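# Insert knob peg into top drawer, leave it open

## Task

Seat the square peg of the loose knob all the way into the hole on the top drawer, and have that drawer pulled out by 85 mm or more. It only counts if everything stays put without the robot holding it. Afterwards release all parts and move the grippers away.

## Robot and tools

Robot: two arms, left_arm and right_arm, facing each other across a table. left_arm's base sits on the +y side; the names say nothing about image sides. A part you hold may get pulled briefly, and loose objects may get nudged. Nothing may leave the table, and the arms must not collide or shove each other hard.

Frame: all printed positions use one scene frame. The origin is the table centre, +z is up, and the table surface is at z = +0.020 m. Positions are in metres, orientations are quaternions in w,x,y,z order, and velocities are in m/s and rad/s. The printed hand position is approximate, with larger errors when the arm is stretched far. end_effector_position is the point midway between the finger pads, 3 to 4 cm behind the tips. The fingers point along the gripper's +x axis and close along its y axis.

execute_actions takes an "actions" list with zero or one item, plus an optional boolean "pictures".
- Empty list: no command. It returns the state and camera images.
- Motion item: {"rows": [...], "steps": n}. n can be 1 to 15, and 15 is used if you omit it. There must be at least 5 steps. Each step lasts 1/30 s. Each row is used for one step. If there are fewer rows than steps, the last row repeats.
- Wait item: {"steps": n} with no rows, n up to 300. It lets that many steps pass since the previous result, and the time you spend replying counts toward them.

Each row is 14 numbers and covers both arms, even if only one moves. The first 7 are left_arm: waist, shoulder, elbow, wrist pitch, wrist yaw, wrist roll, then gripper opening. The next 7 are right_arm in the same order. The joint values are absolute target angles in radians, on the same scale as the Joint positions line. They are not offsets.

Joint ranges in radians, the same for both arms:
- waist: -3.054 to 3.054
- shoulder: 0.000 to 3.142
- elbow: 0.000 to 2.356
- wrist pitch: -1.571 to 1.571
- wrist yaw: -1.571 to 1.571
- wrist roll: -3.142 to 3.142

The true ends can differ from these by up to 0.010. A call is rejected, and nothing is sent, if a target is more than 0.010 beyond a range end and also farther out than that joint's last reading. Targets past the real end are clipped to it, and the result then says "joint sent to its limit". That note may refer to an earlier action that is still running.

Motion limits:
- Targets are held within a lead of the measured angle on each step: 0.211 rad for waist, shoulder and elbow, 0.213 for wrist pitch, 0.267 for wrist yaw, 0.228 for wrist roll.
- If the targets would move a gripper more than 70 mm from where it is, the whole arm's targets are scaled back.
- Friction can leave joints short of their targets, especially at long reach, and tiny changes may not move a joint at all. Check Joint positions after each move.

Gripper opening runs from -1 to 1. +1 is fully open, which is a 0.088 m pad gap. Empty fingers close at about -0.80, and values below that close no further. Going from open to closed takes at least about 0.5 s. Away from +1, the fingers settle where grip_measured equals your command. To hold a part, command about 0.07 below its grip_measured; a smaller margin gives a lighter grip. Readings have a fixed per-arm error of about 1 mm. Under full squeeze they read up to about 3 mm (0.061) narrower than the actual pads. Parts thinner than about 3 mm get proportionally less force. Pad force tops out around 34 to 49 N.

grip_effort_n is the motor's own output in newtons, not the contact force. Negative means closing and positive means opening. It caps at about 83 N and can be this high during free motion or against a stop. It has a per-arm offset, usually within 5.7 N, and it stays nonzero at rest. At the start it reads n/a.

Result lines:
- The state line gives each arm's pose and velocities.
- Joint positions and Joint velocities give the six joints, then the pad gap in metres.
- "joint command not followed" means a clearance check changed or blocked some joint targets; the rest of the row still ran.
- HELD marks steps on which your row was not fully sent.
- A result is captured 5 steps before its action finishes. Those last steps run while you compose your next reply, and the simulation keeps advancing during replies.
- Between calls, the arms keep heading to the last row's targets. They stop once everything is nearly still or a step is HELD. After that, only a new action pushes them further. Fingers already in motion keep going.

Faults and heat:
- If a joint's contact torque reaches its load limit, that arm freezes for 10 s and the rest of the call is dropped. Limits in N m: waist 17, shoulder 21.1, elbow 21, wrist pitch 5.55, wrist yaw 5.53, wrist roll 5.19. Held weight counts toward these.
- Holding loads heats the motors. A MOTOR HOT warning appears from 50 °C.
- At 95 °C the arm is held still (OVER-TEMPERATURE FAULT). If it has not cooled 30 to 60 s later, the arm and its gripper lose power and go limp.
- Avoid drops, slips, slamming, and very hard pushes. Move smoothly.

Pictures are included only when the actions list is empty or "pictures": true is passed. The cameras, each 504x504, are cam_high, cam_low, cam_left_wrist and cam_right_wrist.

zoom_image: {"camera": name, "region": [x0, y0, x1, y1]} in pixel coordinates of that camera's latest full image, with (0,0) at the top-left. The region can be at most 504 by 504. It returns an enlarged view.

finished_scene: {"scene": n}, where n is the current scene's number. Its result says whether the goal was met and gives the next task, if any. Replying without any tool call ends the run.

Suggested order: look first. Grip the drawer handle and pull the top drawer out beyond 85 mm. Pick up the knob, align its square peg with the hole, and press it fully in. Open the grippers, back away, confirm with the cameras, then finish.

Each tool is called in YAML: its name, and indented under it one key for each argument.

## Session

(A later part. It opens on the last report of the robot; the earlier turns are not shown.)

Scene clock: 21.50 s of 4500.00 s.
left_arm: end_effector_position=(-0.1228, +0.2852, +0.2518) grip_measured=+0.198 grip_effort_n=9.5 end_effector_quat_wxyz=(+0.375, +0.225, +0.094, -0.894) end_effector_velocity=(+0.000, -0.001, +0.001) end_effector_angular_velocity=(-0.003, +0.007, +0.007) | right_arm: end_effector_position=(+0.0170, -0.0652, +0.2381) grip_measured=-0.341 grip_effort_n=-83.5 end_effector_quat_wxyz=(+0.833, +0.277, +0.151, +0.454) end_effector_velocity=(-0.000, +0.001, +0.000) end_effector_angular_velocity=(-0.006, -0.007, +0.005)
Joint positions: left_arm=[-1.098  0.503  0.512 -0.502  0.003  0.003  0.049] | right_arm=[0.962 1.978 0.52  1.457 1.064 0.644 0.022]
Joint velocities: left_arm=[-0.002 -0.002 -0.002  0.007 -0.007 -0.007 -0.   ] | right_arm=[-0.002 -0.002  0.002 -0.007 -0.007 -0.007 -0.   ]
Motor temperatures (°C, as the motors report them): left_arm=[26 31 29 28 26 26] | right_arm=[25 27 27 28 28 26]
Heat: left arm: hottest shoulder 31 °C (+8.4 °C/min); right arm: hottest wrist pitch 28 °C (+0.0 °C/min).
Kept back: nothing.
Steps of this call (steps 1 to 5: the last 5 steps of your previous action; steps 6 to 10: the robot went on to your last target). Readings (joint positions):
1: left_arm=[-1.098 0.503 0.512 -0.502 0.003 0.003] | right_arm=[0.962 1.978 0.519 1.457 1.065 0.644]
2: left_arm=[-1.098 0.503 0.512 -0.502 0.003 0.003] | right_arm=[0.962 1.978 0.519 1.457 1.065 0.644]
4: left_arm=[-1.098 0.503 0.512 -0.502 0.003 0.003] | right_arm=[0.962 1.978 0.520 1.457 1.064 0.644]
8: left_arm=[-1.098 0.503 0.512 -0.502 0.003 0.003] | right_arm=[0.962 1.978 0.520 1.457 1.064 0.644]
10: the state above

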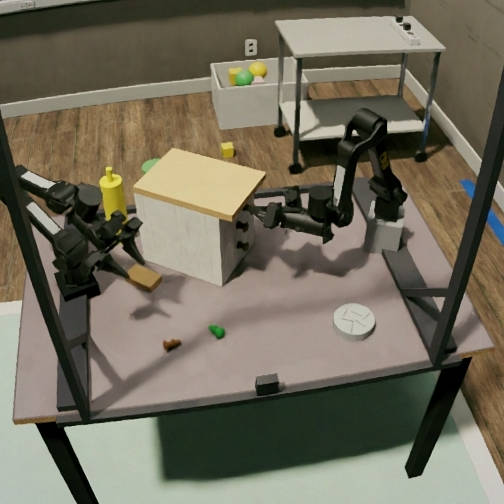

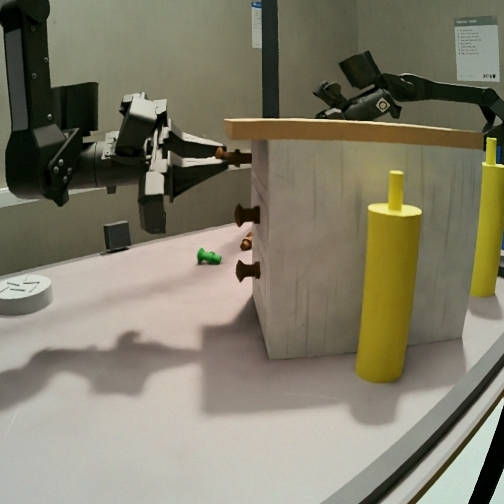

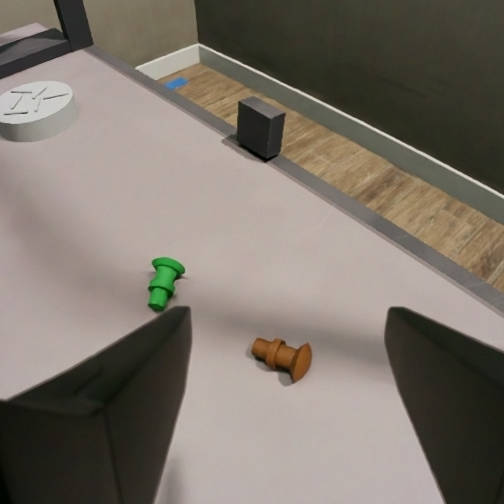

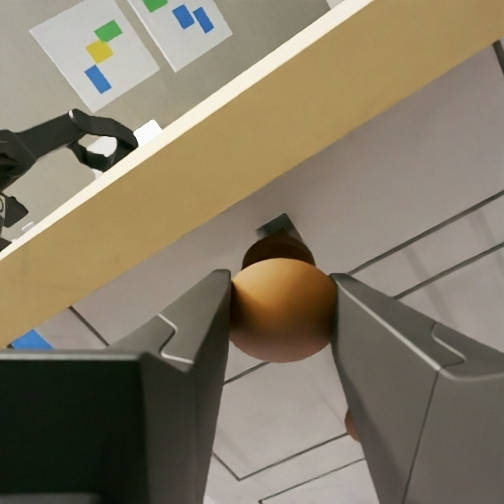

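execute_actions:
  actions:
    - {"rows":[[-1.1,0.5,0.5,-0.5,0,0,0.2,0.945,1.993,0.543,1.452,1.047,0.65,-0.42],[-1.1,0.5,0.5,-0.5,0,0,0.2,0.945,1.993,0.543,1.452,1.047,0.65,-0.42],[-1.1,0.5,0.5,-0.5,0,0,0.2,0.94,1.993,0.543,1.452,1.042,0.65,-0.42],[-1.1,0.5,0.5,-0.5,0,0,0.2,0.935,1.993,0.543,1.452,1.037,0.65,-0.42],[-1.1,0.5,0.5,-0.5,0,0,0.2,0.93,1.993,0.543,1.452,1.03,0.65,-0.42],[-1.1,0.5,0.5,-0.5,0,0,0.2,0.922,1.993,0.543,1.452,1.024,0.65,-0.42]]}

execute_actions:
  actions:
    - {"steps":10}
  pictures: true

zoom_image:
  camera: "cam_low"
  region: [170, 110, 290, 210]

zoom_image:
  camera: "cam_right_wrist"
  region: [200, 150, 380, 290]

Scene clock: 22.17 s of 4500.00 s.
left_arm: end_effector_position=(-0.1228, +0.2852, +0.2518) grip_measured=+0.198 grip_effort_n=10.0 end_effector_quat_wxyz=(+0.375, +0.225, +0.094, -0.894) end_effector_velocity=(+0.002, -0.000, -0.001) end_effector_angular_velocity=(+0.004, +0.000, +0.012) | right_arm: end_effector_position=(+0.0212, -0.0577, +0.2405) grip_measured=-0.341 grip_effort_n=-83.5 end_effector_quat_wxyz=(+0.830, +0.282, +0.152, +0.457) end_effector_velocity=(+0.000, +0.000, -0.002) end_effector_angular_velocity=(-0.007, +0.001, +0.005)
Joint positions: left_arm=[-1.098  0.503  0.512 -0.502  0.003  0.003  0.049] | right_arm=[0.934 1.981 0.536 1.454 1.03  0.644 0.022]
Joint velocities: left_arm=[ 0.002 -0.007 -0.002 -0.007 -0.007 -0.007  0.   ] | right_arm=[-0.002  0.002 -0.002 -0.007 -0.007  0.007  0.   ]
Motor temperatures (°C, as the motors report them): left_arm=[26 31 29 28 26 26] | right_arm=[25 27 27 28 28 26]
Heat: left arm: hottest shoulder 31 °C (+8.1 °C/min); right arm: hottest wrist pitch 28 °C (+0.0 °C/min).
Steps of this call (steps 1 to 10: the robot went on to your last target; steps 11 to 20: the first 10 steps of this action). Readings (joint positions):
11: left_arm=[-1.098 0.503 0.512 -0.502 0.003 0.003] | right_arm=[0.961 1.978 0.521 1.456 1.062 0.644]
12: left_arm=[-1.098 0.503 0.512 -0.502 0.003 0.003] | right_arm=[0.957 1.978 0.525 1.454 1.058 0.644]
14: left_arm=[-1.098 0.503 0.512 -0.502 0.003 0.003] | right_arm=[0.949 1.979 0.532 1.454 1.050 0.644]
18: left_arm=[-1.098 0.503 0.512 -0.502 0.003 0.003] | right_arm=[0.934 1.980 0.536 1.454 1.031 0.644]
20: the state above

Scene clock: 22.50 s of 4500.00 s.
left_arm: end_effector_position=(-0.1228, +0.2852, +0.2518) grip_measured=+0.198 grip_effort_n=9.5 end_effector_quat_wxyz=(+0.375, +0.225, +0.094, -0.894) end_effector_velocity=(+0.001, +0.001, -0.004) end_effector_angular_velocity=(+0.011, -0.006, +0.007) | right_arm: end_effector_position=(+0.0211, -0.0576, +0.2404) grip_measured=-0.341 grip_effort_n=-83.5 end_effector_quat_wxyz=(+0.830, +0.282, +0.152, +0.457) end_effector_velocity=(-0.000, +0.001, +0.000) end_effector_angular_velocity=(-0.006, -0.007, +0.005)
Joint positions: left_arm=[-1.098  0.503  0.512 -0.502  0.003  0.003  0.049] | right_arm=[0.934 1.981 0.536 1.454 1.029 0.644 0.022]
Joint velocities: left_arm=[-0.002 -0.002 -0.007 -0.007 -0.007 -0.007  0.   ] | right_arm=[-0.002 -0.002  0.002 -0.007 -0.007 -0.007 -0.   ]
Motor temperatures (°C, as the motors report them): left_arm=[26 31 29 29 26 26] | right_arm=[25 27 27 28 28 26]
Heat: left arm: hottest shoulder 31 °C (+8.0 °C/min); right arm: hottest wrist pitch 28 °C (+0.0 °C/min).
Kept back: nothing.
Steps of this call (steps 1 to 5: the last 5 steps of your previous action; steps 6 to 10: the robot went on to your last target). Readings (joint positions):
1: left_arm=[-1.098 0.503 0.512 -0.502 0.003 0.003] | right_arm=[0.934 1.981 0.536 1.454 1.030 0.644]
2: left_arm=[-1.098 0.503 0.512 -0.502 0.003 0.003] | right_arm=[0.934 1.981 0.536 1.454 1.030 0.644]
4: left_arm=[-1.098 0.503 0.512 -0.502 0.003 0.003] | right_arm=[0.934 1.981 0.536 1.454 1.030 0.644]
8: left_arm=[-1.098 0.503 0.512 -0.502 0.003 0.003] | right_arm=[0.934 1.981 0.536 1.454 1.029 0.644]
10: the state above

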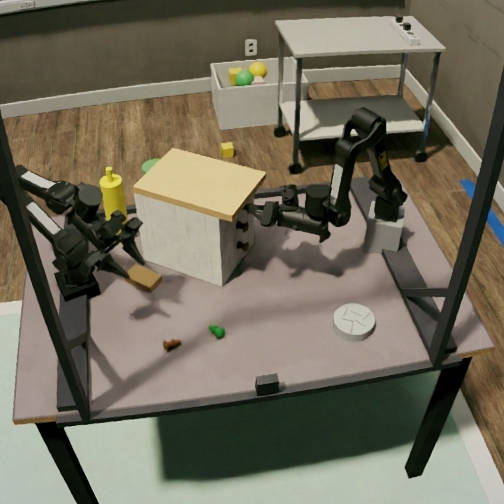

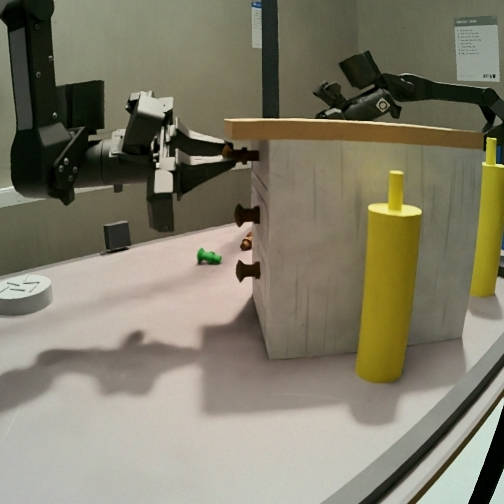

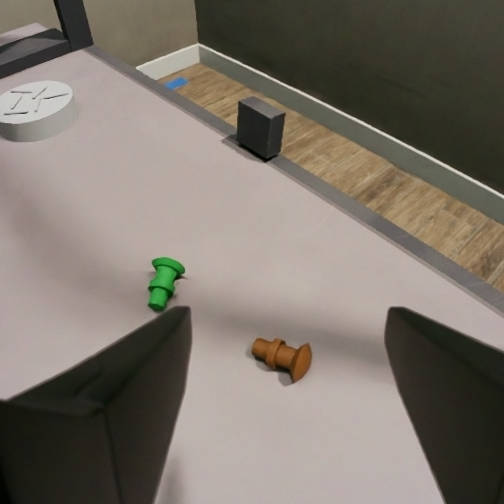

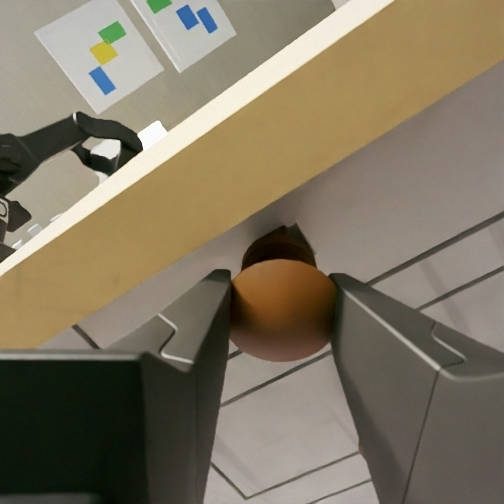

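Region (170, 110, 290, 210) of cam_low's 504x504 image, scaled by 4.200, with more detail than that image has.

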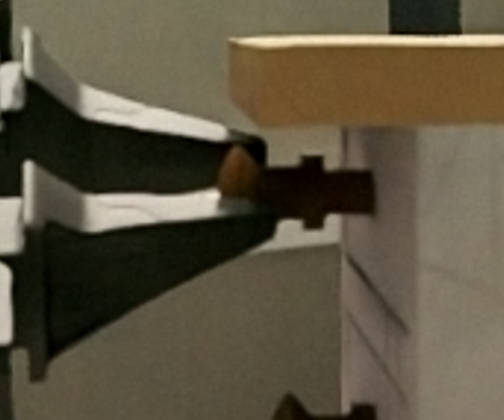

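Region (200, 150, 380, 290) of cam_right_wrist's 504x504 image, scaled by 2.800, with more detail than that image has.

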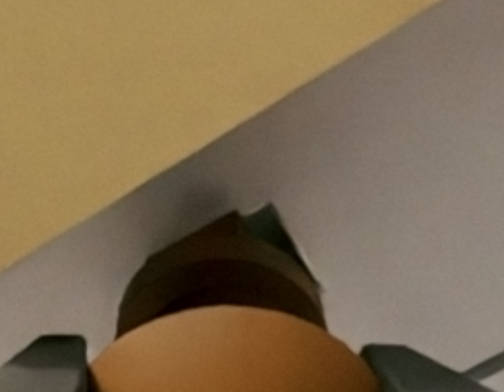

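execute_actions:
  actions:
    - {"rows":[[-1.1,0.5,0.5,-0.5,0,0,0.2,0.945,1.99,0.541,1.444,1.057,0.65,-0.42]],"steps":12}

execute_actions:
  actions:
    - {"rows":[[-1.1,0.5,0.5,-0.5,0,0,0.2,0.938,1.99,0.541,1.444,1.051,0.65,-0.42],[-1.1,0.5,0.5,-0.5,0,0,0.2,0.935,1.99,0.541,1.444,1.049,0.65,-0.42],[-1.1,0.5,0.5,-0.5,0,0,0.2,0.932,1.99,0.541,1.444,1.046,0.65,-0.42],[-1.1,0.5,0.5,-0.5,0,0,0.2,0.93,1.99,0.541,1.444,1.043,0.65,-0.42],[-1.1,0.5,0.5,-0.5,0,0,0.2,0.928,1.99,0.541,1.444,1.041,0.65,-0.42]]}
  pictures: true

zoom_image:
  camera: "cam_low"
  region: [170, 110, 290, 210]

zoom_image:
  camera: "cam_right_wrist"
  region: [200, 150, 380, 290]

Scene clock: 23.07 s of 4500.00 s.
left_arm: end_effector_position=(-0.1228, +0.2852, +0.2518) grip_measured=+0.198 grip_effort_n=9.5 end_effector_quat_wxyz=(+0.375, +0.225, +0.094, -0.894) end_effector_velocity=(+0.002, -0.000, -0.002) end_effector_angular_velocity=(+0.002, -0.008, +0.016) | right_arm: end_effector_position=(+0.0214, -0.0596, +0.2394) grip_measured=-0.341 grip_effort_n=-83.5 end_effector_quat_wxyz=(+0.835, +0.280, +0.150, +0.450) end_effector_velocity=(+0.002, -0.004, -0.001) end_effector_angular_velocity=(-0.011, -0.009, -0.029)
Joint positions: left_arm=[-1.098  0.503  0.512 -0.502  0.003  0.003  0.049] | right_arm=[0.941 1.981 0.536 1.447 1.051 0.644 0.022]
Joint velocities: left_arm=[-0.007 -0.002 -0.002 -0.007 -0.022 -0.007 -0.   ] | right_arm=[ 0.007 -0.002 -0.002 -0.007  0.037 -0.007 -0.   ]
Motor temperatures (°C, as the motors report them): left_arm=[26 31 29 29 26 26] | right_arm=[25 27 27 28 28 26]
Heat: left arm: hottest shoulder 31 °C (+7.8 °C/min); right arm: hottest wrist pitch 28 °C (+0.0 °C/min).
Steps of this call (steps 1 to 10: the robot went on to your last target; steps 11 to 17: the first 7 steps of this action). Readings (joint positions):
11: left_arm=[-1.098 0.503 0.512 -0.502 0.003 0.003] | right_arm=[0.935 1.981 0.536 1.454 1.031 0.644]
12: left_arm=[-1.098 0.503 0.512 -0.502 0.003 0.003] | right_arm=[0.937 1.981 0.536 1.452 1.037 0.644]
14: left_arm=[-1.098 0.503 0.512 -0.502 0.003 0.003] | right_arm=[0.940 1.981 0.536 1.448 1.046 0.644]
17: the state above

Scene clock: 23.57 s of 4500.00 s.
left_arm: end_effector_position=(-0.1228, +0.2852, +0.2516) grip_measured=+0.198 grip_effort_n=9.5 end_effector_quat_wxyz=(+0.375, +0.226, +0.094, -0.894) end_effector_velocity=(+0.001, +0.001, -0.004) end_effector_angular_velocity=(+0.011, -0.006, +0.007) | right_arm: end_effector_position=(+0.0240, -0.0586, +0.2393) grip_measured=-0.341 grip_effort_n=-83.5 end_effector_quat_wxyz=(+0.835, +0.279, +0.150, +0.449) end_effector_velocity=(+0.002, +0.001, +0.002) end_effector_angular_velocity=(-0.002, -0.005, -0.000)
Joint positions: left_arm=[-1.098  0.503  0.511 -0.502  0.003  0.003  0.049] | right_arm=[0.932 1.981 0.536 1.446 1.044 0.644 0.022]
Joint velocities: left_arm=[-0.002 -0.002 -0.007 -0.007 -0.007 -0.007 -0.   ] | right_arm=[-0.007 -0.007  0.002 -0.007 -0.007 -0.007 -0.   ]
Motor temperatures (°C, as the motors report them): left_arm=[26 31 29 29 26 26] | right_arm=[25 27 27 28 28 26]
Heat: left arm: hottest shoulder 31 °C (+7.6 °C/min); right arm: hottest wrist pitch 28 °C (+0.0 °C/min).
Steps of this call (steps 1 to 5: the last 5 steps of your previous action; steps 6 to 15: the first 10 steps of this action). Readings (joint positions):
6: left_arm=[-1.098 0.503 0.512 -0.502 0.003 0.003] | right_arm=[0.942 1.981 0.536 1.446 1.054 0.644]
7: left_arm=[-1.098 0.503 0.512 -0.502 0.003 0.003] | right_arm=[0.942 1.981 0.536 1.446 1.054 0.644]
9: left_arm=[-1.098 0.503 0.511 -0.502 0.003 0.003] | right_arm=[0.939 1.981 0.536 1.446 1.052 0.644]
13: left_arm=[-1.098 0.503 0.511 -0.502 0.003 0.003] | right_arm=[0.932 1.981 0.536 1.446 1.046 0.644]
15: the state above

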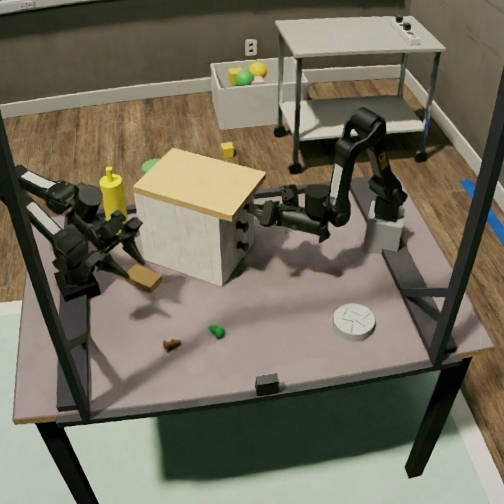

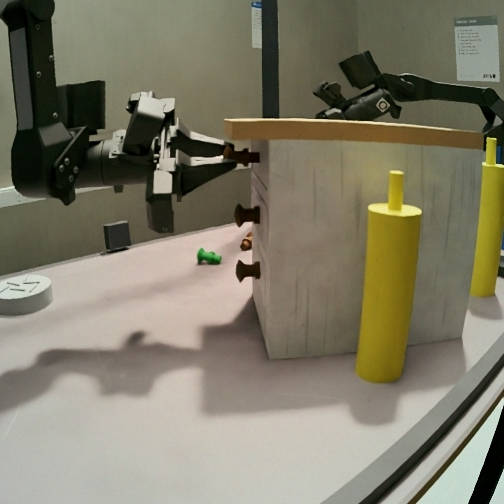

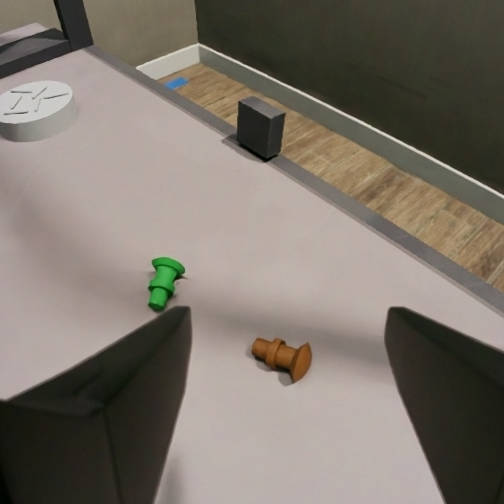

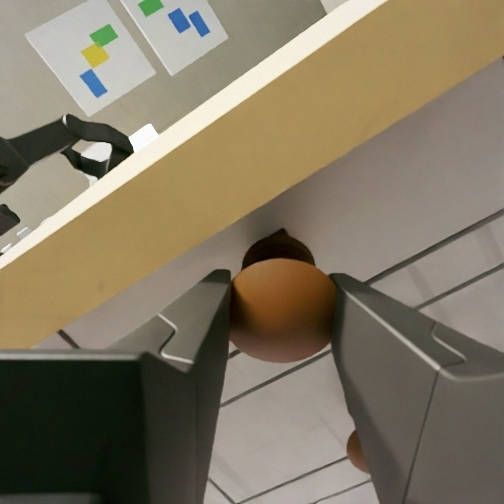

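Region (170, 110, 290, 210) of cam_low's 504x504 image, scaled by 4.200, with more detail than that image has.

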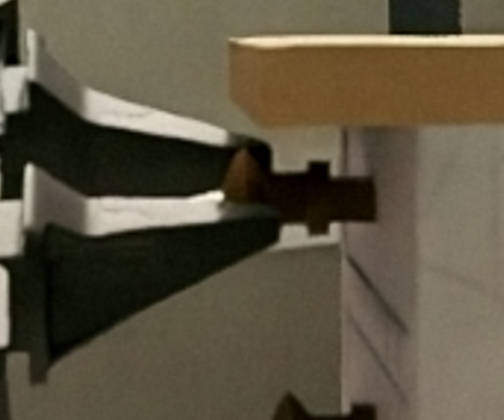

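Region (200, 150, 380, 290) of cam_right_wrist's 504x504 image, scaled by 2.800, with more detail than that image has.

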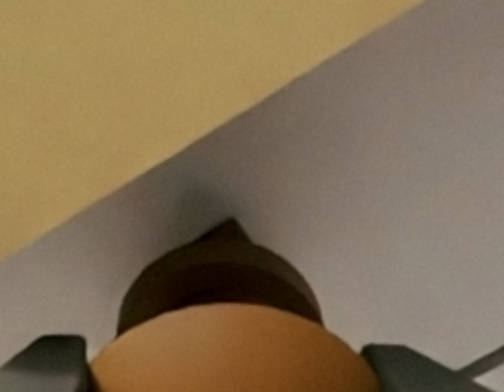

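Aligned; push in steps.

execute_actions:
  actions:
    - {"rows":[[-1.1,0.5,0.5,-0.5,0,0,0.2,0.913,1.998,0.552,1.438,1.028,0.65,-0.42]]}

execute_actions:
  actions:
    - {"rows":[[-1.1,0.5,0.5,-0.5,0,0,0.2,0.897,2.003,0.563,1.431,1.013,0.65,-0.42]]}

execute_actions:
  actions:
    - {"rows":[[-1.1,0.5,0.5,-0.5,0,0,0.2,0.875,2.008,0.575,1.425,1.0,0.65,-0.42]]}
  pictures: true

zoom_image:
  camera: "cam_low"
  region: [170, 110, 290, 210]

Scene clock: 24.07 s of 4500.00 s.
left_arm: end_effector_position=(-0.1228, +0.2852, +0.2516) grip_measured=+0.198 grip_effort_n=10.0 end_effector_quat_wxyz=(+0.375, +0.226, +0.094, -0.894) end_effector_velocity=(+0.001, +0.000, -0.002) end_effector_angular_velocity=(+0.007, -0.003, +0.007) | right_arm: end_effector_position=(+0.0259, -0.0554, +0.2387) grip_measured=-0.341 grip_effort_n=-83.5 end_effector_quat_wxyz=(+0.835, +0.278, +0.150, +0.450) end_effector_velocity=(+0.000, +0.002, +0.001) end_effector_angular_velocity=(-0.005, -0.015, +0.015)
Joint positions: left_arm=[-1.098  0.503  0.511 -0.502  0.003  0.003  0.049] | right_arm=[0.92  1.986 0.544 1.441 1.031 0.644 0.022]
Joint velocities: left_arm=[-0.002 -0.002 -0.002 -0.007 -0.007 -0.007 -0.   ] | right_arm=[-0.007 -0.002 -0.002  0.007 -0.022 -0.022 -0.   ]
Motor temperatures (°C, as the motors report them): left_arm=[26 31 29 29 26 26] | right_arm=[25 27 27 28 28 26]
Heat: left arm: hottest shoulder 31 °C (+7.5 °C/min); right arm: hottest wrist pitch 28 °C (+0.0 °C/min).
Steps of this call (steps 1 to 5: the last 5 steps of your previous action; steps 6 to 15: the first 10 steps of this action). Readings (joint positions):
6: left_arm=[-1.098 0.503 0.511 -0.502 0.003 0.003] | right_arm=[0.930 1.982 0.537 1.446 1.042 0.644]
7: left_arm=[-1.098 0.503 0.511 -0.502 0.003 0.003] | right_arm=[0.926 1.983 0.539 1.444 1.038 0.644]
9: left_arm=[-1.098 0.503 0.511 -0.502 0.003 0.003] | right_arm=[0.921 1.985 0.543 1.443 1.033 0.644]
13: left_arm=[-1.098 0.503 0.511 -0.502 0.003 0.003] | right_arm=[0.920 1.986 0.544 1.441 1.031 0.644]
15: the state above

Scene clock: 24.57 s of 4500.00 s.
left_arm: end_effector_position=(-0.1228, +0.2852, +0.2516) grip_measured=+0.198 grip_effort_n=10.0 end_effector_quat_wxyz=(+0.375, +0.226, +0.094, -0.894) end_effector_velocity=(+0.002, -0.002, +0.001) end_effector_angular_velocity=(+0.001, +0.011, +0.027) | right_arm: end_effector_position=(+0.0279, -0.0520, +0.2384) grip_measured=-0.341 grip_effort_n=-83.5 end_effector_quat_wxyz=(+0.835, +0.277, +0.150, +0.451) end_effector_velocity=(+0.004, -0.001, +0.001) end_effector_angular_velocity=(+0.011, +0.009, -0.015)
Joint positions: left_arm=[-1.098  0.503  0.511 -0.502  0.003  0.003  0.049] | right_arm=[0.908 1.99  0.552 1.435 1.018 0.644 0.022]
Joint velocities: left_arm=[-0.002 -0.002 -0.002  0.007 -0.022 -0.022 -0.   ] | right_arm=[-0.007 -0.002 -0.002  0.007  0.007  0.007 -0.   ]
Motor temperatures (°C, as the motors report them): left_arm=[26 31 29 29 26 26] | right_arm=[25 27 27 28 28 26]
Heat: left arm: hottest shoulder 31 °C (+7.3 °C/min); right arm: hottest wrist pitch 28 °C (+0.0 °C/min).
Steps of this call (steps 1 to 5: the last 5 steps of your previous action; steps 6 to 15: the first 10 steps of this action). Readings (joint positions):
6: left_arm=[-1.098 0.503 0.511 -0.502 0.003 0.003] | right_arm=[0.919 1.987 0.545 1.440 1.029 0.644]
7: left_arm=[-1.098 0.503 0.511 -0.502 0.003 0.003] | right_arm=[0.915 1.988 0.547 1.438 1.025 0.644]
9: left_arm=[-1.098 0.503 0.511 -0.502 0.003 0.003] | right_arm=[0.909 1.990 0.552 1.436 1.020 0.644]
13: left_arm=[-1.098 0.503 0.511 -0.502 0.003 0.003] | right_arm=[0.908 1.990 0.552 1.435 1.018 0.644]
15: the state above

Scene clock: 25.07 s of 4500.00 s.
left_arm: end_effector_position=(-0.1228, +0.2852, +0.2516) grip_measured=+0.198 grip_effort_n=9.5 end_effector_quat_wxyz=(+0.375, +0.226, +0.094, -0.894) end_effector_velocity=(+0.001, +0.000, -0.002) end_effector_angular_velocity=(+0.016, +0.006, +0.014) | right_arm: end_effector_position=(+0.0309, -0.0482, +0.2384) grip_measured=-0.341 grip_effort_n=-83.5 end_effector_quat_wxyz=(+0.835, +0.277, +0.150, +0.451) end_effector_velocity=(-0.002, +0.001, -0.001) end_effector_angular_velocity=(-0.011, -0.009, +0.020)
Joint positions: left_arm=[-1.098  0.503  0.511 -0.502  0.003  0.003  0.049] | right_arm=[0.894 1.994 0.562 1.43  1.004 0.644 0.022]
Joint velocities: left_arm=[-0.002 -0.002 -0.002 -0.007 -0.007 -0.022 -0.   ] | right_arm=[-0.002 -0.002 -0.002 -0.007 -0.022 -0.007 -0.   ]
Motor temperatures (°C, as the motors report them): left_arm=[26 31 29 29 26 26] | right_arm=[25 27 27 28 28 26]
Heat: left arm: hottest shoulder 31 °C (+7.2 °C/min); right arm: hottest wrist pitch 28 °C (+0.0 °C/min).
Steps of this call (steps 1 to 5: the last 5 steps of your previous action; steps 6 to 15: the first 10 steps of this action). Readings (joint positions):
6: left_arm=[-1.098 0.503 0.511 -0.502 0.003 0.003] | right_arm=[0.907 1.991 0.553 1.434 1.015 0.644]
7: left_arm=[-1.098 0.503 0.511 -0.502 0.003 0.003] | right_arm=[0.902 1.992 0.557 1.433 1.011 0.644]
9: left_arm=[-1.098 0.503 0.511 -0.502 0.003 0.003] | right_arm=[0.895 1.994 0.561 1.431 1.006 0.644]
13: left_arm=[-1.098 0.503 0.511 -0.502 0.003 0.003] | right_arm=[0.894 1.994 0.562 1.430 1.004 0.644]
15: the state above

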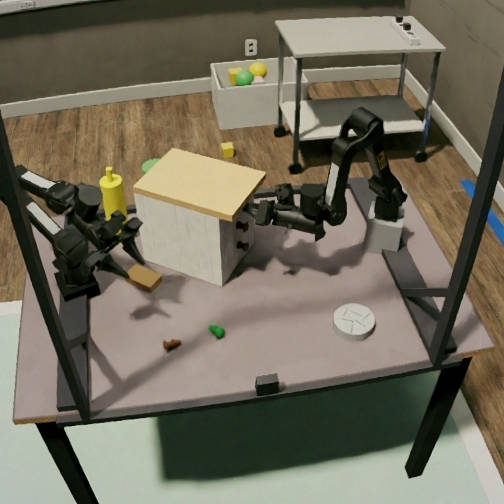

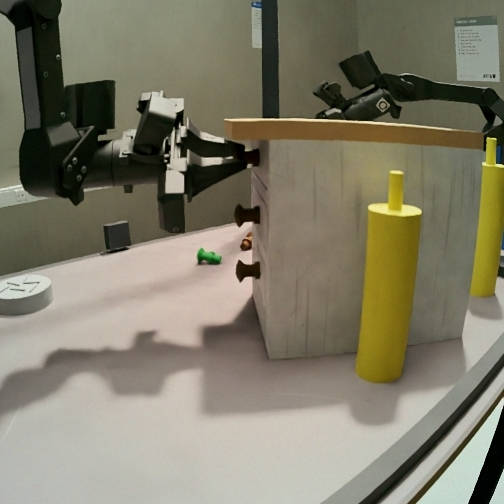

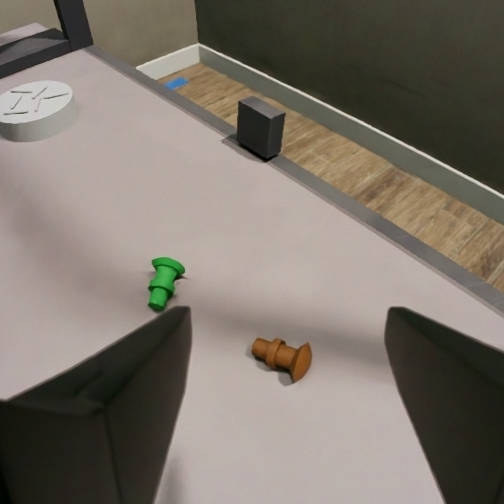

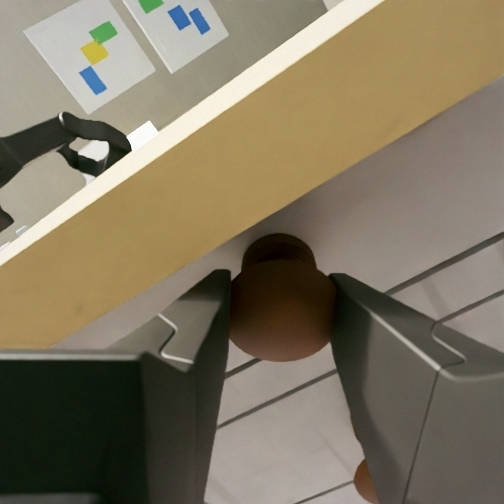

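Region (170, 110, 290, 210) of cam_low's 504x504 image, scaled by 4.200, with more detail than that image has.

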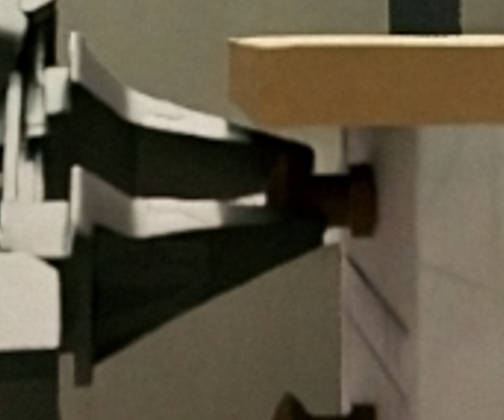

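execute_actions:
  actions:
    - {"rows":[[-1.1,0.5,0.5,-0.5,0,0,0.2,0.86,2.012,0.583,1.42,0.995,0.65,-0.42]]}

execute_actions:
  actions:
    - {"rows":[[-1.1,0.5,0.5,-0.5,0,0,0.2,0.9,1.98,0.555,1.435,1.01,0.65,-0.42],[-1.1,0.5,0.5,-0.5,0,0,0.2,0.9,1.98,0.555,1.435,1.01,0.65,-0.42],[-1.1,0.5,0.5,-0.5,0,0,0.2,0.9,1.98,0.555,1.435,1.01,0.65,-0.42],[-1.1,0.5,0.5,-0.5,0,0,0.2,0.92,1.975,0.54,1.442,1.03,0.65,-0.42],[-1.1,0.5,0.5,-0.5,0,0,0.2,0.92,1.975,0.54,1.442,1.03,0.65,-0.42],[-1.1,0.5,0.5,-0.5,0,0,0.2,0.92,1.975,0.54,1.442,1.03,0.65,-0.42],[-1.1,0.5,0.5,-0.5,0,0,0.2,0.947,1.967,0.522,1.452,1.057,0.65,-0.42],[-1.1,0.5,0.5,-0.5,0,0,0.2,0.947,1.967,0.522,1.452,1.057,0.65,-0.42],[-1.1,0.5,0.5,-0.5,0,0,0.2,0.947,1.967,0.522,1.452,1.057,0.65,-0.42],[-1.1,0.5,0.5,-0.5,0,0,0.2,0.973,1.959,0.505,1.462,1.083,0.65,-0.42]]}

execute_actions:
  actions:
    - {"rows":[[-1.1,0.5,0.5,-0.5,0,0,0.2,1.014,1.949,0.482,1.475,1.124,0.65,-0.42],[-1.1,0.5,0.5,-0.5,0,0,0.2,1.014,1.949,0.482,1.475,1.124,0.65,-0.42],[-1.1,0.5,0.5,-0.5,0,0,0.2,1.014,1.949,0.482,1.475,1.124,0.65,-0.42],[-1.1,0.5,0.5,-0.5,0,0,0.2,1.014,1.949,0.482,1.475,1.124,0.65,-0.42],[-1.1,0.5,0.5,-0.5,0,0,0.2,1.056,1.94,0.461,1.487,1.166,0.65,-0.42]]}
  pictures: true

Scene clock: 25.83 s of 4500.00 s.
left_arm: end_effector_position=(-0.1228, +0.2852, +0.2516) grip_measured=+0.198 grip_effort_n=9.5 end_effector_quat_wxyz=(+0.375, +0.226, +0.094, -0.894) end_effector_velocity=(+0.001, +0.000, -0.003) end_effector_angular_velocity=(+0.020, +0.003, +0.014) | right_arm: end_effector_position=(+0.0314, -0.0474, +0.2382) grip_measured=-0.341 grip_effort_n=-83.5 end_effector_quat_wxyz=(+0.835, +0.277, +0.150, +0.451) end_effector_velocity=(-0.002, +0.002, -0.002) end_effector_angular_velocity=(-0.020, -0.013, +0.020)
Joint positions: left_arm=[-1.098  0.503  0.511 -0.502  0.003  0.003  0.049] | right_arm=[0.891 1.996 0.564 1.428 1.001 0.644 0.022]
Joint velocities: left_arm=[-0.002  0.002 -0.002 -0.007 -0.007 -0.022  0.   ] | right_arm=[-0.002 -0.002  0.002 -0.022 -0.022 -0.007 -0.   ]
Motor temperatures (°C, as the motors report them): left_arm=[26 31 29 29 26 26] | right_arm=[25 27 27 28 28 26]
Heat: left arm: hottest shoulder 31 °C (+7.0 °C/min); right arm: hottest wrist pitch 28 °C (+0.0 °C/min).
Steps of this call (steps 1 to 5: the last 5 steps of your previous action; steps 6 to 13: the robot went on to your last target; steps 14 to 23: the first 10 steps of this action). Readings (joint positions):
14: left_arm=[-1.098 0.503 0.511 -0.502 0.003 0.003] | right_arm=[0.893 1.995 0.563 1.429 1.002 0.644]
15: left_arm=[-1.098 0.503 0.511 -0.502 0.003 0.003] | right_arm=[0.891 1.996 0.564 1.428 1.002 0.644]
17: left_arm=[-1.098 0.503 0.511 -0.502 0.003 0.003] | right_arm=[0.891 1.996 0.564 1.428 1.001 0.644]
21: left_arm=[-1.098 0.503 0.511 -0.502 0.003 0.003] | right_arm=[0.891 1.996 0.564 1.428 1.001 0.644]
23: the state above

Scene clock: 26.33 s of 4500.00 s.
left_arm: end_effector_position=(-0.1228, +0.2852, +0.2516) grip_measured=+0.198 grip_effort_n=10.0 end_effector_quat_wxyz=(+0.375, +0.226, +0.094, -0.894) end_effector_velocity=(+0.002, +0.001, -0.005) end_effector_angular_velocity=(+0.018, -0.013, +0.007) | right_arm: end_effector_position=(+0.0236, -0.0600, +0.2384) grip_measured=-0.341 grip_effort_n=-83.5 end_effector_quat_wxyz=(+0.836, +0.278, +0.150, +0.449) end_effector_velocity=(-0.046, -0.075, +0.004) end_effector_angular_velocity=(+0.016, +0.003, -0.039)
Joint positions: left_arm=[-1.098  0.503  0.511 -0.502  0.003  0.003  0.049] | right_arm=[0.935 1.981 0.532 1.447 1.05  0.644 0.022]
Joint velocities: left_arm=[-0.002 -0.002 -0.002 -0.022 -0.007 -0.007  0.   ] | right_arm=[ 0.276 -0.085 -0.173  0.11   0.315 -0.007 -0.   ]
Motor temperatures (°C, as the motors report them): left_arm=[26 31 29 30 26 26] | right_arm=[25 27 27 28 28 26]
Heat: left arm: hottest shoulder 31 °C (+6.8 °C/min); right arm: hottest wrist pitch 28 °C (+0.0 °C/min).
Steps of this call (steps 1 to 5: the last 5 steps of your previous action; steps 6 to 15: the first 10 steps of this action). Readings (joint positions):
6: left_arm=[-1.098 0.503 0.511 -0.502 0.003 0.003] | right_arm=[0.893 1.995 0.563 1.428 1.002 0.644]
7: left_arm=[-1.098 0.503 0.511 -0.502 0.003 0.003] | right_arm=[0.894 1.995 0.563 1.428 1.005 0.644]
9: left_arm=[-1.098 0.503 0.511 -0.502 0.003 0.003] | right_arm=[0.895 1.994 0.561 1.430 1.008 0.644]
13: left_arm=[-1.098 0.503 0.511 -0.502 0.003 0.003] | right_arm=[0.918 1.986 0.544 1.441 1.034 0.644]
15: the state above

Scene clock: 26.83 s of 4500.00 s.
left_arm: end_effector_position=(-0.1228, +0.2852, +0.2516) grip_measured=+0.198 grip_effort_n=9.5 end_effector_quat_wxyz=(+0.375, +0.226, +0.094, -0.894) end_effector_velocity=(+0.001, +0.000, -0.002) end_effector_angular_velocity=(-0.002, -0.012, +0.001) | right_arm: end_effector_position=(+0.0038, -0.0883, +0.2377) grip_measured=-0.341 grip_effort_n=-83.5 end_effector_quat_wxyz=(+0.835, +0.276, +0.150, +0.451) end_effector_velocity=(-0.006, -0.014, -0.000) end_effector_angular_velocity=(+0.006, +0.007, -0.005)
Joint positions: left_arm=[-1.098  0.503  0.511 -0.502  0.003  0.003  0.049] | right_arm=[1.048 1.954 0.468 1.481 1.157 0.644 0.022]
Joint velocities: left_arm=[-0.002 -0.002 -0.002 -0.007 -0.007  0.007 -0.   ] | right_arm=[ 0.046 -0.012 -0.032  0.022  0.051  0.007 -0.   ]
Motor temperatures (°C, as the motors report them): left_arm=[26 31 29 30 26 26] | right_arm=[25 27 27 28 28 26]
Heat: left arm: hottest shoulder 31 °C (+6.7 °C/min); right arm: hottest wrist pitch 28 °C (+0.0 °C/min).
Steps of this call (steps 1 to 5: the last 5 steps of your previous action; steps 6 to 15: the first 10 steps of this action). Readings (joint positions):
6: left_arm=[-1.098 0.503 0.511 -0.502 0.003 0.003] | right_arm=[0.969 1.972 0.510 1.459 1.083 0.644]
7: left_arm=[-1.098 0.503 0.511 -0.502 0.003 0.003] | right_arm=[0.979 1.969 0.505 1.463 1.096 0.644]
9: left_arm=[-1.098 0.503 0.511 -0.502 0.003 0.003] | right_arm=[0.998 1.965 0.493 1.468 1.111 0.644]
13: left_arm=[-1.098 0.503 0.511 -0.502 0.003 0.003] | right_arm=[1.040 1.955 0.472 1.480 1.151 0.644]
15: the state above

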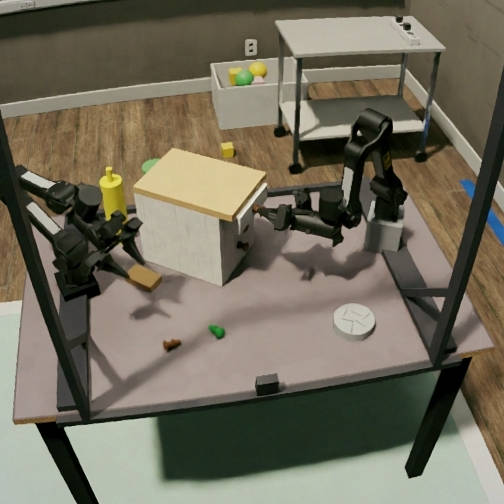

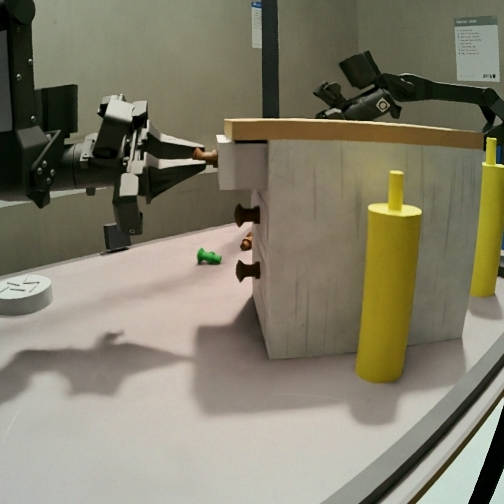

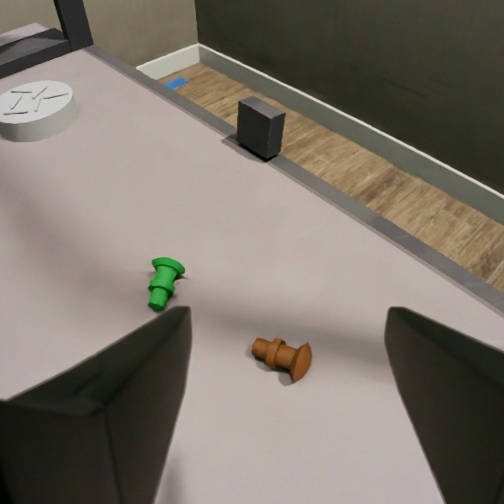

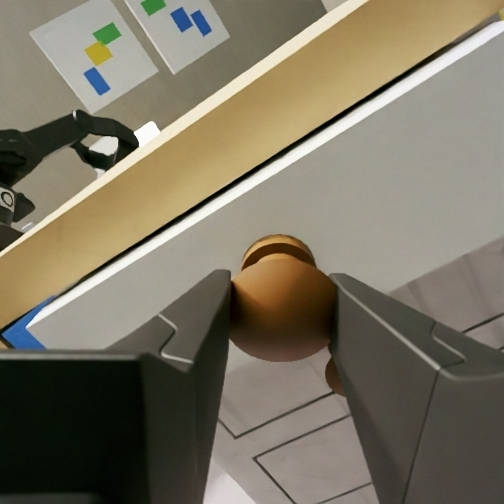

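execute_actions:
  actions:
    - {"rows":[[-1.1,0.5,0.5,-0.5,0,0,0.2,1.1,1.932,0.445,1.497,1.208,0.65,-0.42]],"steps":5}

execute_actions:
  actions:
    - {"rows":[[-1.1,0.5,0.5,-0.5,0,0,0.2,1.147,1.925,0.429,1.506,1.253,0.65,-0.42]],"steps":5}

execute_actions:
  actions:
    - {"rows":[[-1.1,0.5,0.5,-0.5,0,0,0.2,1.195,1.919,0.415,1.514,1.30,0.65,-0.42]],"steps":5}

execute_actions:
  actions:
    - {"rows":[[-1.1,0.5,0.5,-0.5,0,0,0.2,1.24,1.914,0.404,1.52,1.345,0.65,-0.42]]}

execute_actions:
  actions:
    - {"rows":[[-1.1,0.5,0.5,-0.5,0,0,0.2,1.24,1.914,0.404,1.52,1.345,0.65,0.5]]}

execute_actions:
  actions:
    - {"rows":[[-1.1,0.5,0.5,-0.5,0,0,0.2,1.6,1.914,0.39,1.52,1.56,0.65,0.5]]}
  pictures: true

Scene clock: 27.13 s of 4500.00 s.
left_arm: end_effector_position=(-0.1228, +0.2852, +0.2516) grip_measured=+0.198 grip_effort_n=9.5 end_effector_quat_wxyz=(+0.375, +0.226, +0.094, -0.894) end_effector_velocity=(+0.001, -0.000, -0.001) end_effector_angular_velocity=(+0.007, -0.003, +0.007) | right_arm: end_effector_position=(+0.0037, -0.0891, +0.2378) grip_measured=-0.341 grip_effort_n=-83.5 end_effector_quat_wxyz=(+0.836, +0.276, +0.150, +0.450) end_effector_velocity=(+0.002, +0.001, +0.003) end_effector_angular_velocity=(+0.006, +0.001, +0.000)
Joint positions: left_arm=[-1.098  0.503  0.511 -0.502  0.003  0.003  0.049] | right_arm=[1.05  1.954 0.467 1.483 1.162 0.644 0.022]
Joint velocities: left_arm=[-0.002  0.002  0.002 -0.007 -0.007 -0.007 -0.   ] | right_arm=[-0.007 -0.007 -0.002  0.007 -0.007 -0.007 -0.   ]
Motor temperatures (°C, as the motors report them): left_arm=[26 31 29 30 26 26] | right_arm=[25 27 27 28 28 26]
Heat: left arm: hottest shoulder 31 °C (+6.6 °C/min); right arm: hottest wrist pitch 28 °C (+0.0 °C/min).
Kept back: the last 5 steps of this action.
Steps of this call (steps 1 to 5: the last 5 steps of your previous action; steps 6 to 9: the robot went on to your last target). Readings (joint positions):
1: left_arm=[-1.098 0.503 0.511 -0.502 0.003 0.003] | right_arm=[1.049 1.954 0.468 1.482 1.159 0.644]
2: left_arm=[-1.098 0.503 0.511 -0.502 0.003 0.003] | right_arm=[1.049 1.954 0.468 1.482 1.160 0.644]
4: left_arm=[-1.098 0.503 0.511 -0.502 0.003 0.003] | right_arm=[1.050 1.954 0.467 1.483 1.161 0.644]
8: left_arm=[-1.098 0.503 0.511 -0.502 0.003 0.003] | right_arm=[1.050 1.954 0.467 1.483 1.162 0.644]
9: the state above

Scene clock: 27.30 s of 4500.00 s.
left_arm: end_effector_position=(-0.1228, +0.2852, +0.2516) grip_measured=+0.198 grip_effort_n=9.5 end_effector_quat_wxyz=(+0.375, +0.226, +0.094, -0.894) end_effector_velocity=(+0.003, +0.001, -0.005) end_effector_angular_velocity=(+0.018, -0.013, +0.012) | right_arm: end_effector_position=(-0.0030, -0.0977, +0.2378) grip_measured=-0.341 grip_effort_n=-83.5 end_effector_quat_wxyz=(+0.835, +0.276, +0.150, +0.451) end_effector_velocity=(-0.026, -0.021, -0.000) end_effector_angular_velocity=(-0.002, +0.002, +0.039)
Joint positions: left_arm=[-1.098  0.503  0.511 -0.502  0.003  0.003  0.049] | right_arm=[1.089 1.947 0.452 1.491 1.199 0.644 0.022]
Joint velocities: left_arm=[ 0.002 -0.002 -0.002 -0.022 -0.007 -0.007 -0.   ] | right_arm=[ 0.12  -0.017 -0.032  0.007  0.081  0.007 -0.   ]
Motor temperatures (°C, as the motors report them): left_arm=[26 31 29 30 26 26] | right_arm=[25 27 27 28 28 26]
Heat: left arm: hottest shoulder 31 °C (+6.6 °C/min); right arm: hottest wrist pitch 28 °C (+0.0 °C/min).
Kept back: the last 5 steps of this action.
Steps of this call (steps 1 to 5: the last 5 steps of your previous action). Readings (joint positions):
1: left_arm=[-1.098 0.503 0.511 -0.502 0.003 0.003] | right_arm=[1.054 1.953 0.465 1.484 1.168 0.644]
2: left_arm=[-1.098 0.503 0.511 -0.502 0.003 0.003] | right_arm=[1.064 1.951 0.462 1.487 1.182 0.644]
4: left_arm=[-1.098 0.503 0.511 -0.502 0.003 0.003] | right_arm=[1.083 1.947 0.454 1.490 1.195 0.644]
5: the state above

Scene clock: 27.47 s of 4500.00 s.
left_arm: end_effector_position=(-0.1228, +0.2852, +0.2516) grip_measured=+0.198 grip_effort_n=10.0 end_effector_quat_wxyz=(+0.375, +0.226, +0.094, -0.894) end_effector_velocity=(+0.001, +0.001, -0.004) end_effector_angular_velocity=(+0.011, -0.006, +0.007) | right_arm: end_effector_position=(-0.0107, -0.1080, +0.2376) grip_measured=-0.341 grip_effort_n=-83.5 end_effector_quat_wxyz=(+0.835, +0.276, +0.150, +0.452) end_effector_velocity=(-0.025, -0.023, -0.003) end_effector_angular_velocity=(-0.025, -0.023, +0.044)
Joint positions: left_arm=[-1.098  0.503  0.511 -0.502  0.003  0.003  0.049] | right_arm=[1.136 1.94  0.436 1.5   1.242 0.644 0.022]
Joint velocities: left_arm=[-0.002 -0.002 -0.007 -0.007 -0.007 -0.007 -0.   ] | right_arm=[ 0.125 -0.017 -0.037 -0.007  0.081 -0.007 -0.   ]
Motor temperatures (°C, as the motors report them): left_arm=[26 31 29 30 26 26] | right_arm=[25 27 27 28 28 26]
Heat: left arm: hottest shoulder 31 °C (+6.6 °C/min); right arm: hottest wrist pitch 28 °C (+0.0 °C/min).
Kept back: the last 5 steps of this action.
Steps of this call (steps 1 to 5: the last 5 steps of your previous action). Readings (joint positions):
1: left_arm=[-1.098 0.503 0.511 -0.502 0.003 0.003] | right_arm=[1.095 1.946 0.450 1.492 1.208 0.644]
2: left_arm=[-1.098 0.503 0.511 -0.502 0.003 0.003] | right_arm=[1.108 1.944 0.446 1.496 1.223 0.644]
4: left_arm=[-1.098 0.503 0.511 -0.502 0.003 0.003] | right_arm=[1.130 1.941 0.437 1.499 1.239 0.644]
5: the state above

Scene clock: 27.97 s of 4500.00 s.
left_arm: end_effector_position=(-0.1228, +0.2852, +0.2516) grip_measured=+0.198 grip_effort_n=9.5 end_effector_quat_wxyz=(+0.375, +0.226, +0.094, -0.894) end_effector_velocity=(+0.004, -0.000, -0.005) end_effector_angular_velocity=(+0.022, -0.009, +0.027) | right_arm: end_effector_position=(-0.0233, -0.1283, +0.2377) grip_measured=-0.341 grip_effort_n=-83.5 end_effector_quat_wxyz=(+0.836, +0.276, +0.149, +0.450) end_effector_velocity=(+0.001, -0.001, +0.001) end_effector_angular_velocity=(-0.014, -0.020, -0.005)
Joint positions: left_arm=[-1.098  0.503  0.511 -0.502  0.003  0.003  0.049] | right_arm=[1.226 1.929 0.41  1.515 1.338 0.644 0.022]
Joint velocities: left_arm=[-0.002 -0.002 -0.002 -0.022 -0.022 -0.022 -0.   ] | right_arm=[ 0.002 -0.007 -0.002 -0.007  0.007 -0.022 -0.   ]
Motor temperatures (°C, as the motors report them): left_arm=[26 31 29 30 26 26] | right_arm=[25 27 27 28 28 26]
Heat: left arm: hottest shoulder 31 °C (+6.4 °C/min); right arm: hottest wrist pitch 28 °C (+0.0 °C/min).
Steps of this call (steps 1 to 5: the last 5 steps of your previous action; steps 6 to 15: the first 10 steps of this action). Readings (joint positions):
6: left_arm=[-1.098 0.503 0.511 -0.502 0.003 0.003] | right_arm=[1.190 1.933 0.420 1.508 1.298 0.644]
7: left_arm=[-1.098 0.503 0.511 -0.502 0.003 0.003] | right_arm=[1.202 1.932 0.417 1.510 1.314 0.644]
9: left_arm=[-1.098 0.503 0.511 -0.502 0.003 0.003] | right_arm=[1.223 1.930 0.410 1.513 1.330 0.644]
13: left_arm=[-1.098 0.503 0.511 -0.502 0.003 0.003] | right_arm=[1.225 1.929 0.410 1.514 1.337 0.644]
15: the state above

Scene clock: 28.47 s of 4500.00 s.
left_arm: end_effector_position=(-0.1228, +0.2852, +0.2516) grip_measured=+0.198 grip_effort_n=9.5 end_effector_quat_wxyz=(+0.375, +0.226, +0.094, -0.894) end_effector_velocity=(+0.003, -0.001, +0.000) end_effector_angular_velocity=(-0.001, -0.005, +0.020) | right_arm: end_effector_position=(-0.0263, -0.1298, +0.2388) grip_measured=+0.469 grip_effort_n=11.4 end_effector_quat_wxyz=(+0.834, +0.278, +0.151, +0.453) end_effector_velocity=(-0.000, -0.001, -0.001) end_effector_angular_velocity=(-0.013, -0.015, +0.010)
Joint positions: left_arm=[-1.098  0.503  0.511 -0.502  0.003  0.003  0.049] | right_arm=[1.238 1.925 0.409 1.517 1.342 0.644 0.062]
Joint velocities: left_arm=[-0.002 -0.002  0.002 -0.007 -0.022 -0.007 -0.   ] | right_arm=[ 0.002 -0.002 -0.007 -0.007 -0.007 -0.007  0.018]
Motor temperatures (°C, as the motors report them): left_arm=[26 31 29 30 26 26] | right_arm=[25 27 27 28 28 26]
Heat: left arm: hottest shoulder 31 °C (+6.3 °C/min); right arm: hottest wrist pitch 28 °C (+0.0 °C/min).
Steps of this call (steps 1 to 5: the last 5 steps of your previous action; steps 6 to 15: the first 10 steps of this action). Readings (joint positions):
6: left_arm=[-1.098 0.503 0.511 -0.502 0.003 0.003] | right_arm=[1.226 1.929 0.410 1.515 1.339 0.644]
7: left_arm=[-1.098 0.503 0.511 -0.502 0.003 0.003] | right_arm=[1.227 1.928 0.410 1.516 1.341 0.644]
9: left_arm=[-1.098 0.503 0.511 -0.502 0.003 0.003] | right_arm=[1.234 1.926 0.409 1.517 1.342 0.644]
13: left_arm=[-1.098 0.503 0.511 -0.502 0.003 0.003] | right_arm=[1.238 1.925 0.409 1.517 1.342 0.644]
15: the state above

Scene clock: 28.97 s of 4500.00 s.
left_arm: end_effector_position=(-0.1228, +0.2852, +0.2516) grip_measured=+0.198 grip_effort_n=9.5 end_effector_quat_wxyz=(+0.375, +0.226, +0.094, -0.894) end_effector_velocity=(-0.000, +0.002, -0.002) end_effector_angular_velocity=(+0.021, +0.011, +0.002) | right_arm: end_effector_position=(-0.0945, -0.1925, +0.2373) grip_measured=+0.497 grip_effort_n=12.3 end_effector_quat_wxyz=(+0.800, +0.262, +0.168, +0.512) end_effector_velocity=(-0.007, -0.016, -0.001) end_effector_angular_velocity=(+0.000, -0.000, +0.020)
Joint positions: left_arm=[-1.098  0.503  0.511 -0.502  0.003  0.003  0.049] | right_arm=[1.59  1.924 0.396 1.518 1.551 0.644 0.063]
Joint velocities: left_arm=[-0.002 -0.002 -0.002 -0.007  0.007 -0.022 -0.   ] | right_arm=[ 0.071 -0.002 -0.017  0.007  0.051  0.007 -0.   ]
Motor temperatures (°C, as the motors report them): left_arm=[26 31 29 30 26 26] | right_arm=[25 28 27 28 28 26]
Heat: left arm: hottest shoulder 31 °C (+6.2 °C/min); right arm: hottest shoulder 28 °C (+0.0 °C/min).
Steps of this call (steps 1 to 5: the last 5 steps of your previous action; steps 6 to 15: the first 10 steps of this action). Readings (joint positions):
6: left_arm=[-1.098 0.503 0.511 -0.502 0.003 0.003] | right_arm=[1.254 1.925 0.409 1.517 1.383 0.644]
7: left_arm=[-1.098 0.503 0.511 -0.502 0.003 0.003] | right_arm=[1.310 1.925 0.405 1.518 1.446 0.644]
9: left_arm=[-1.098 0.503 0.511 -0.502 0.003 0.003] | right_arm=[1.434 1.924 0.399 1.518 1.505 0.644]
13: left_arm=[-1.098 0.503 0.511 -0.502 0.003 0.003] | right_arm=[1.579 1.924 0.397 1.518 1.543 0.644]
15: the state above

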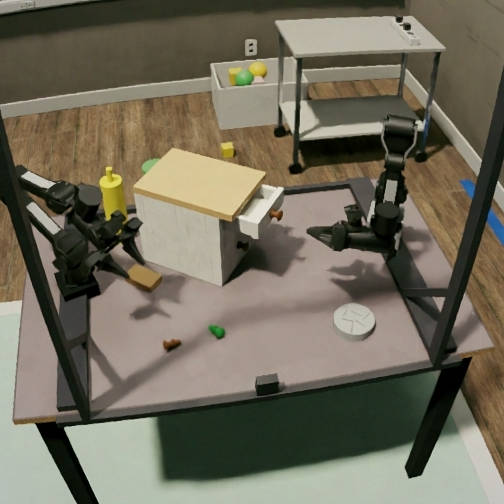

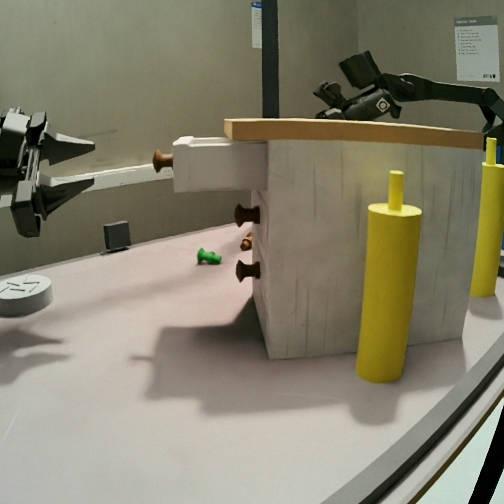

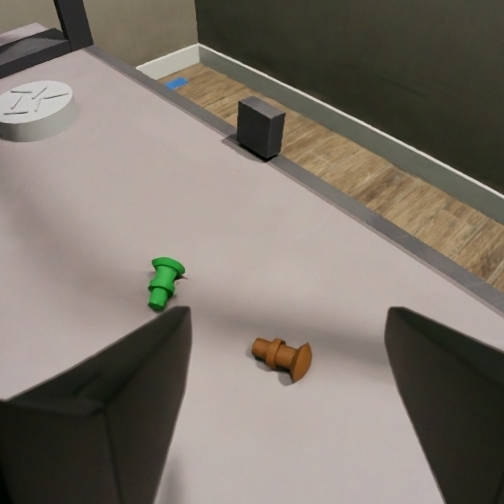

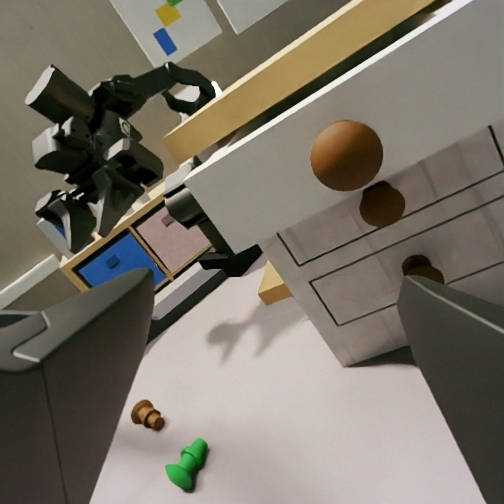

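zoom_image:
  camera: "cam_high"
  region: [235, 185, 305, 250]

Region (235, 185, 305, 250) of cam_high's 504x504 image, scaled by 7.200, with more detail than that image has; it fills the top 468 rows of this view, and the rest is white.

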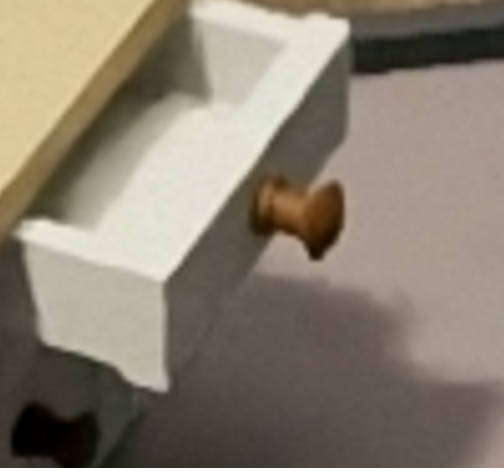

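finished_scene:
  scene: 1

The scene is finished: the task was done.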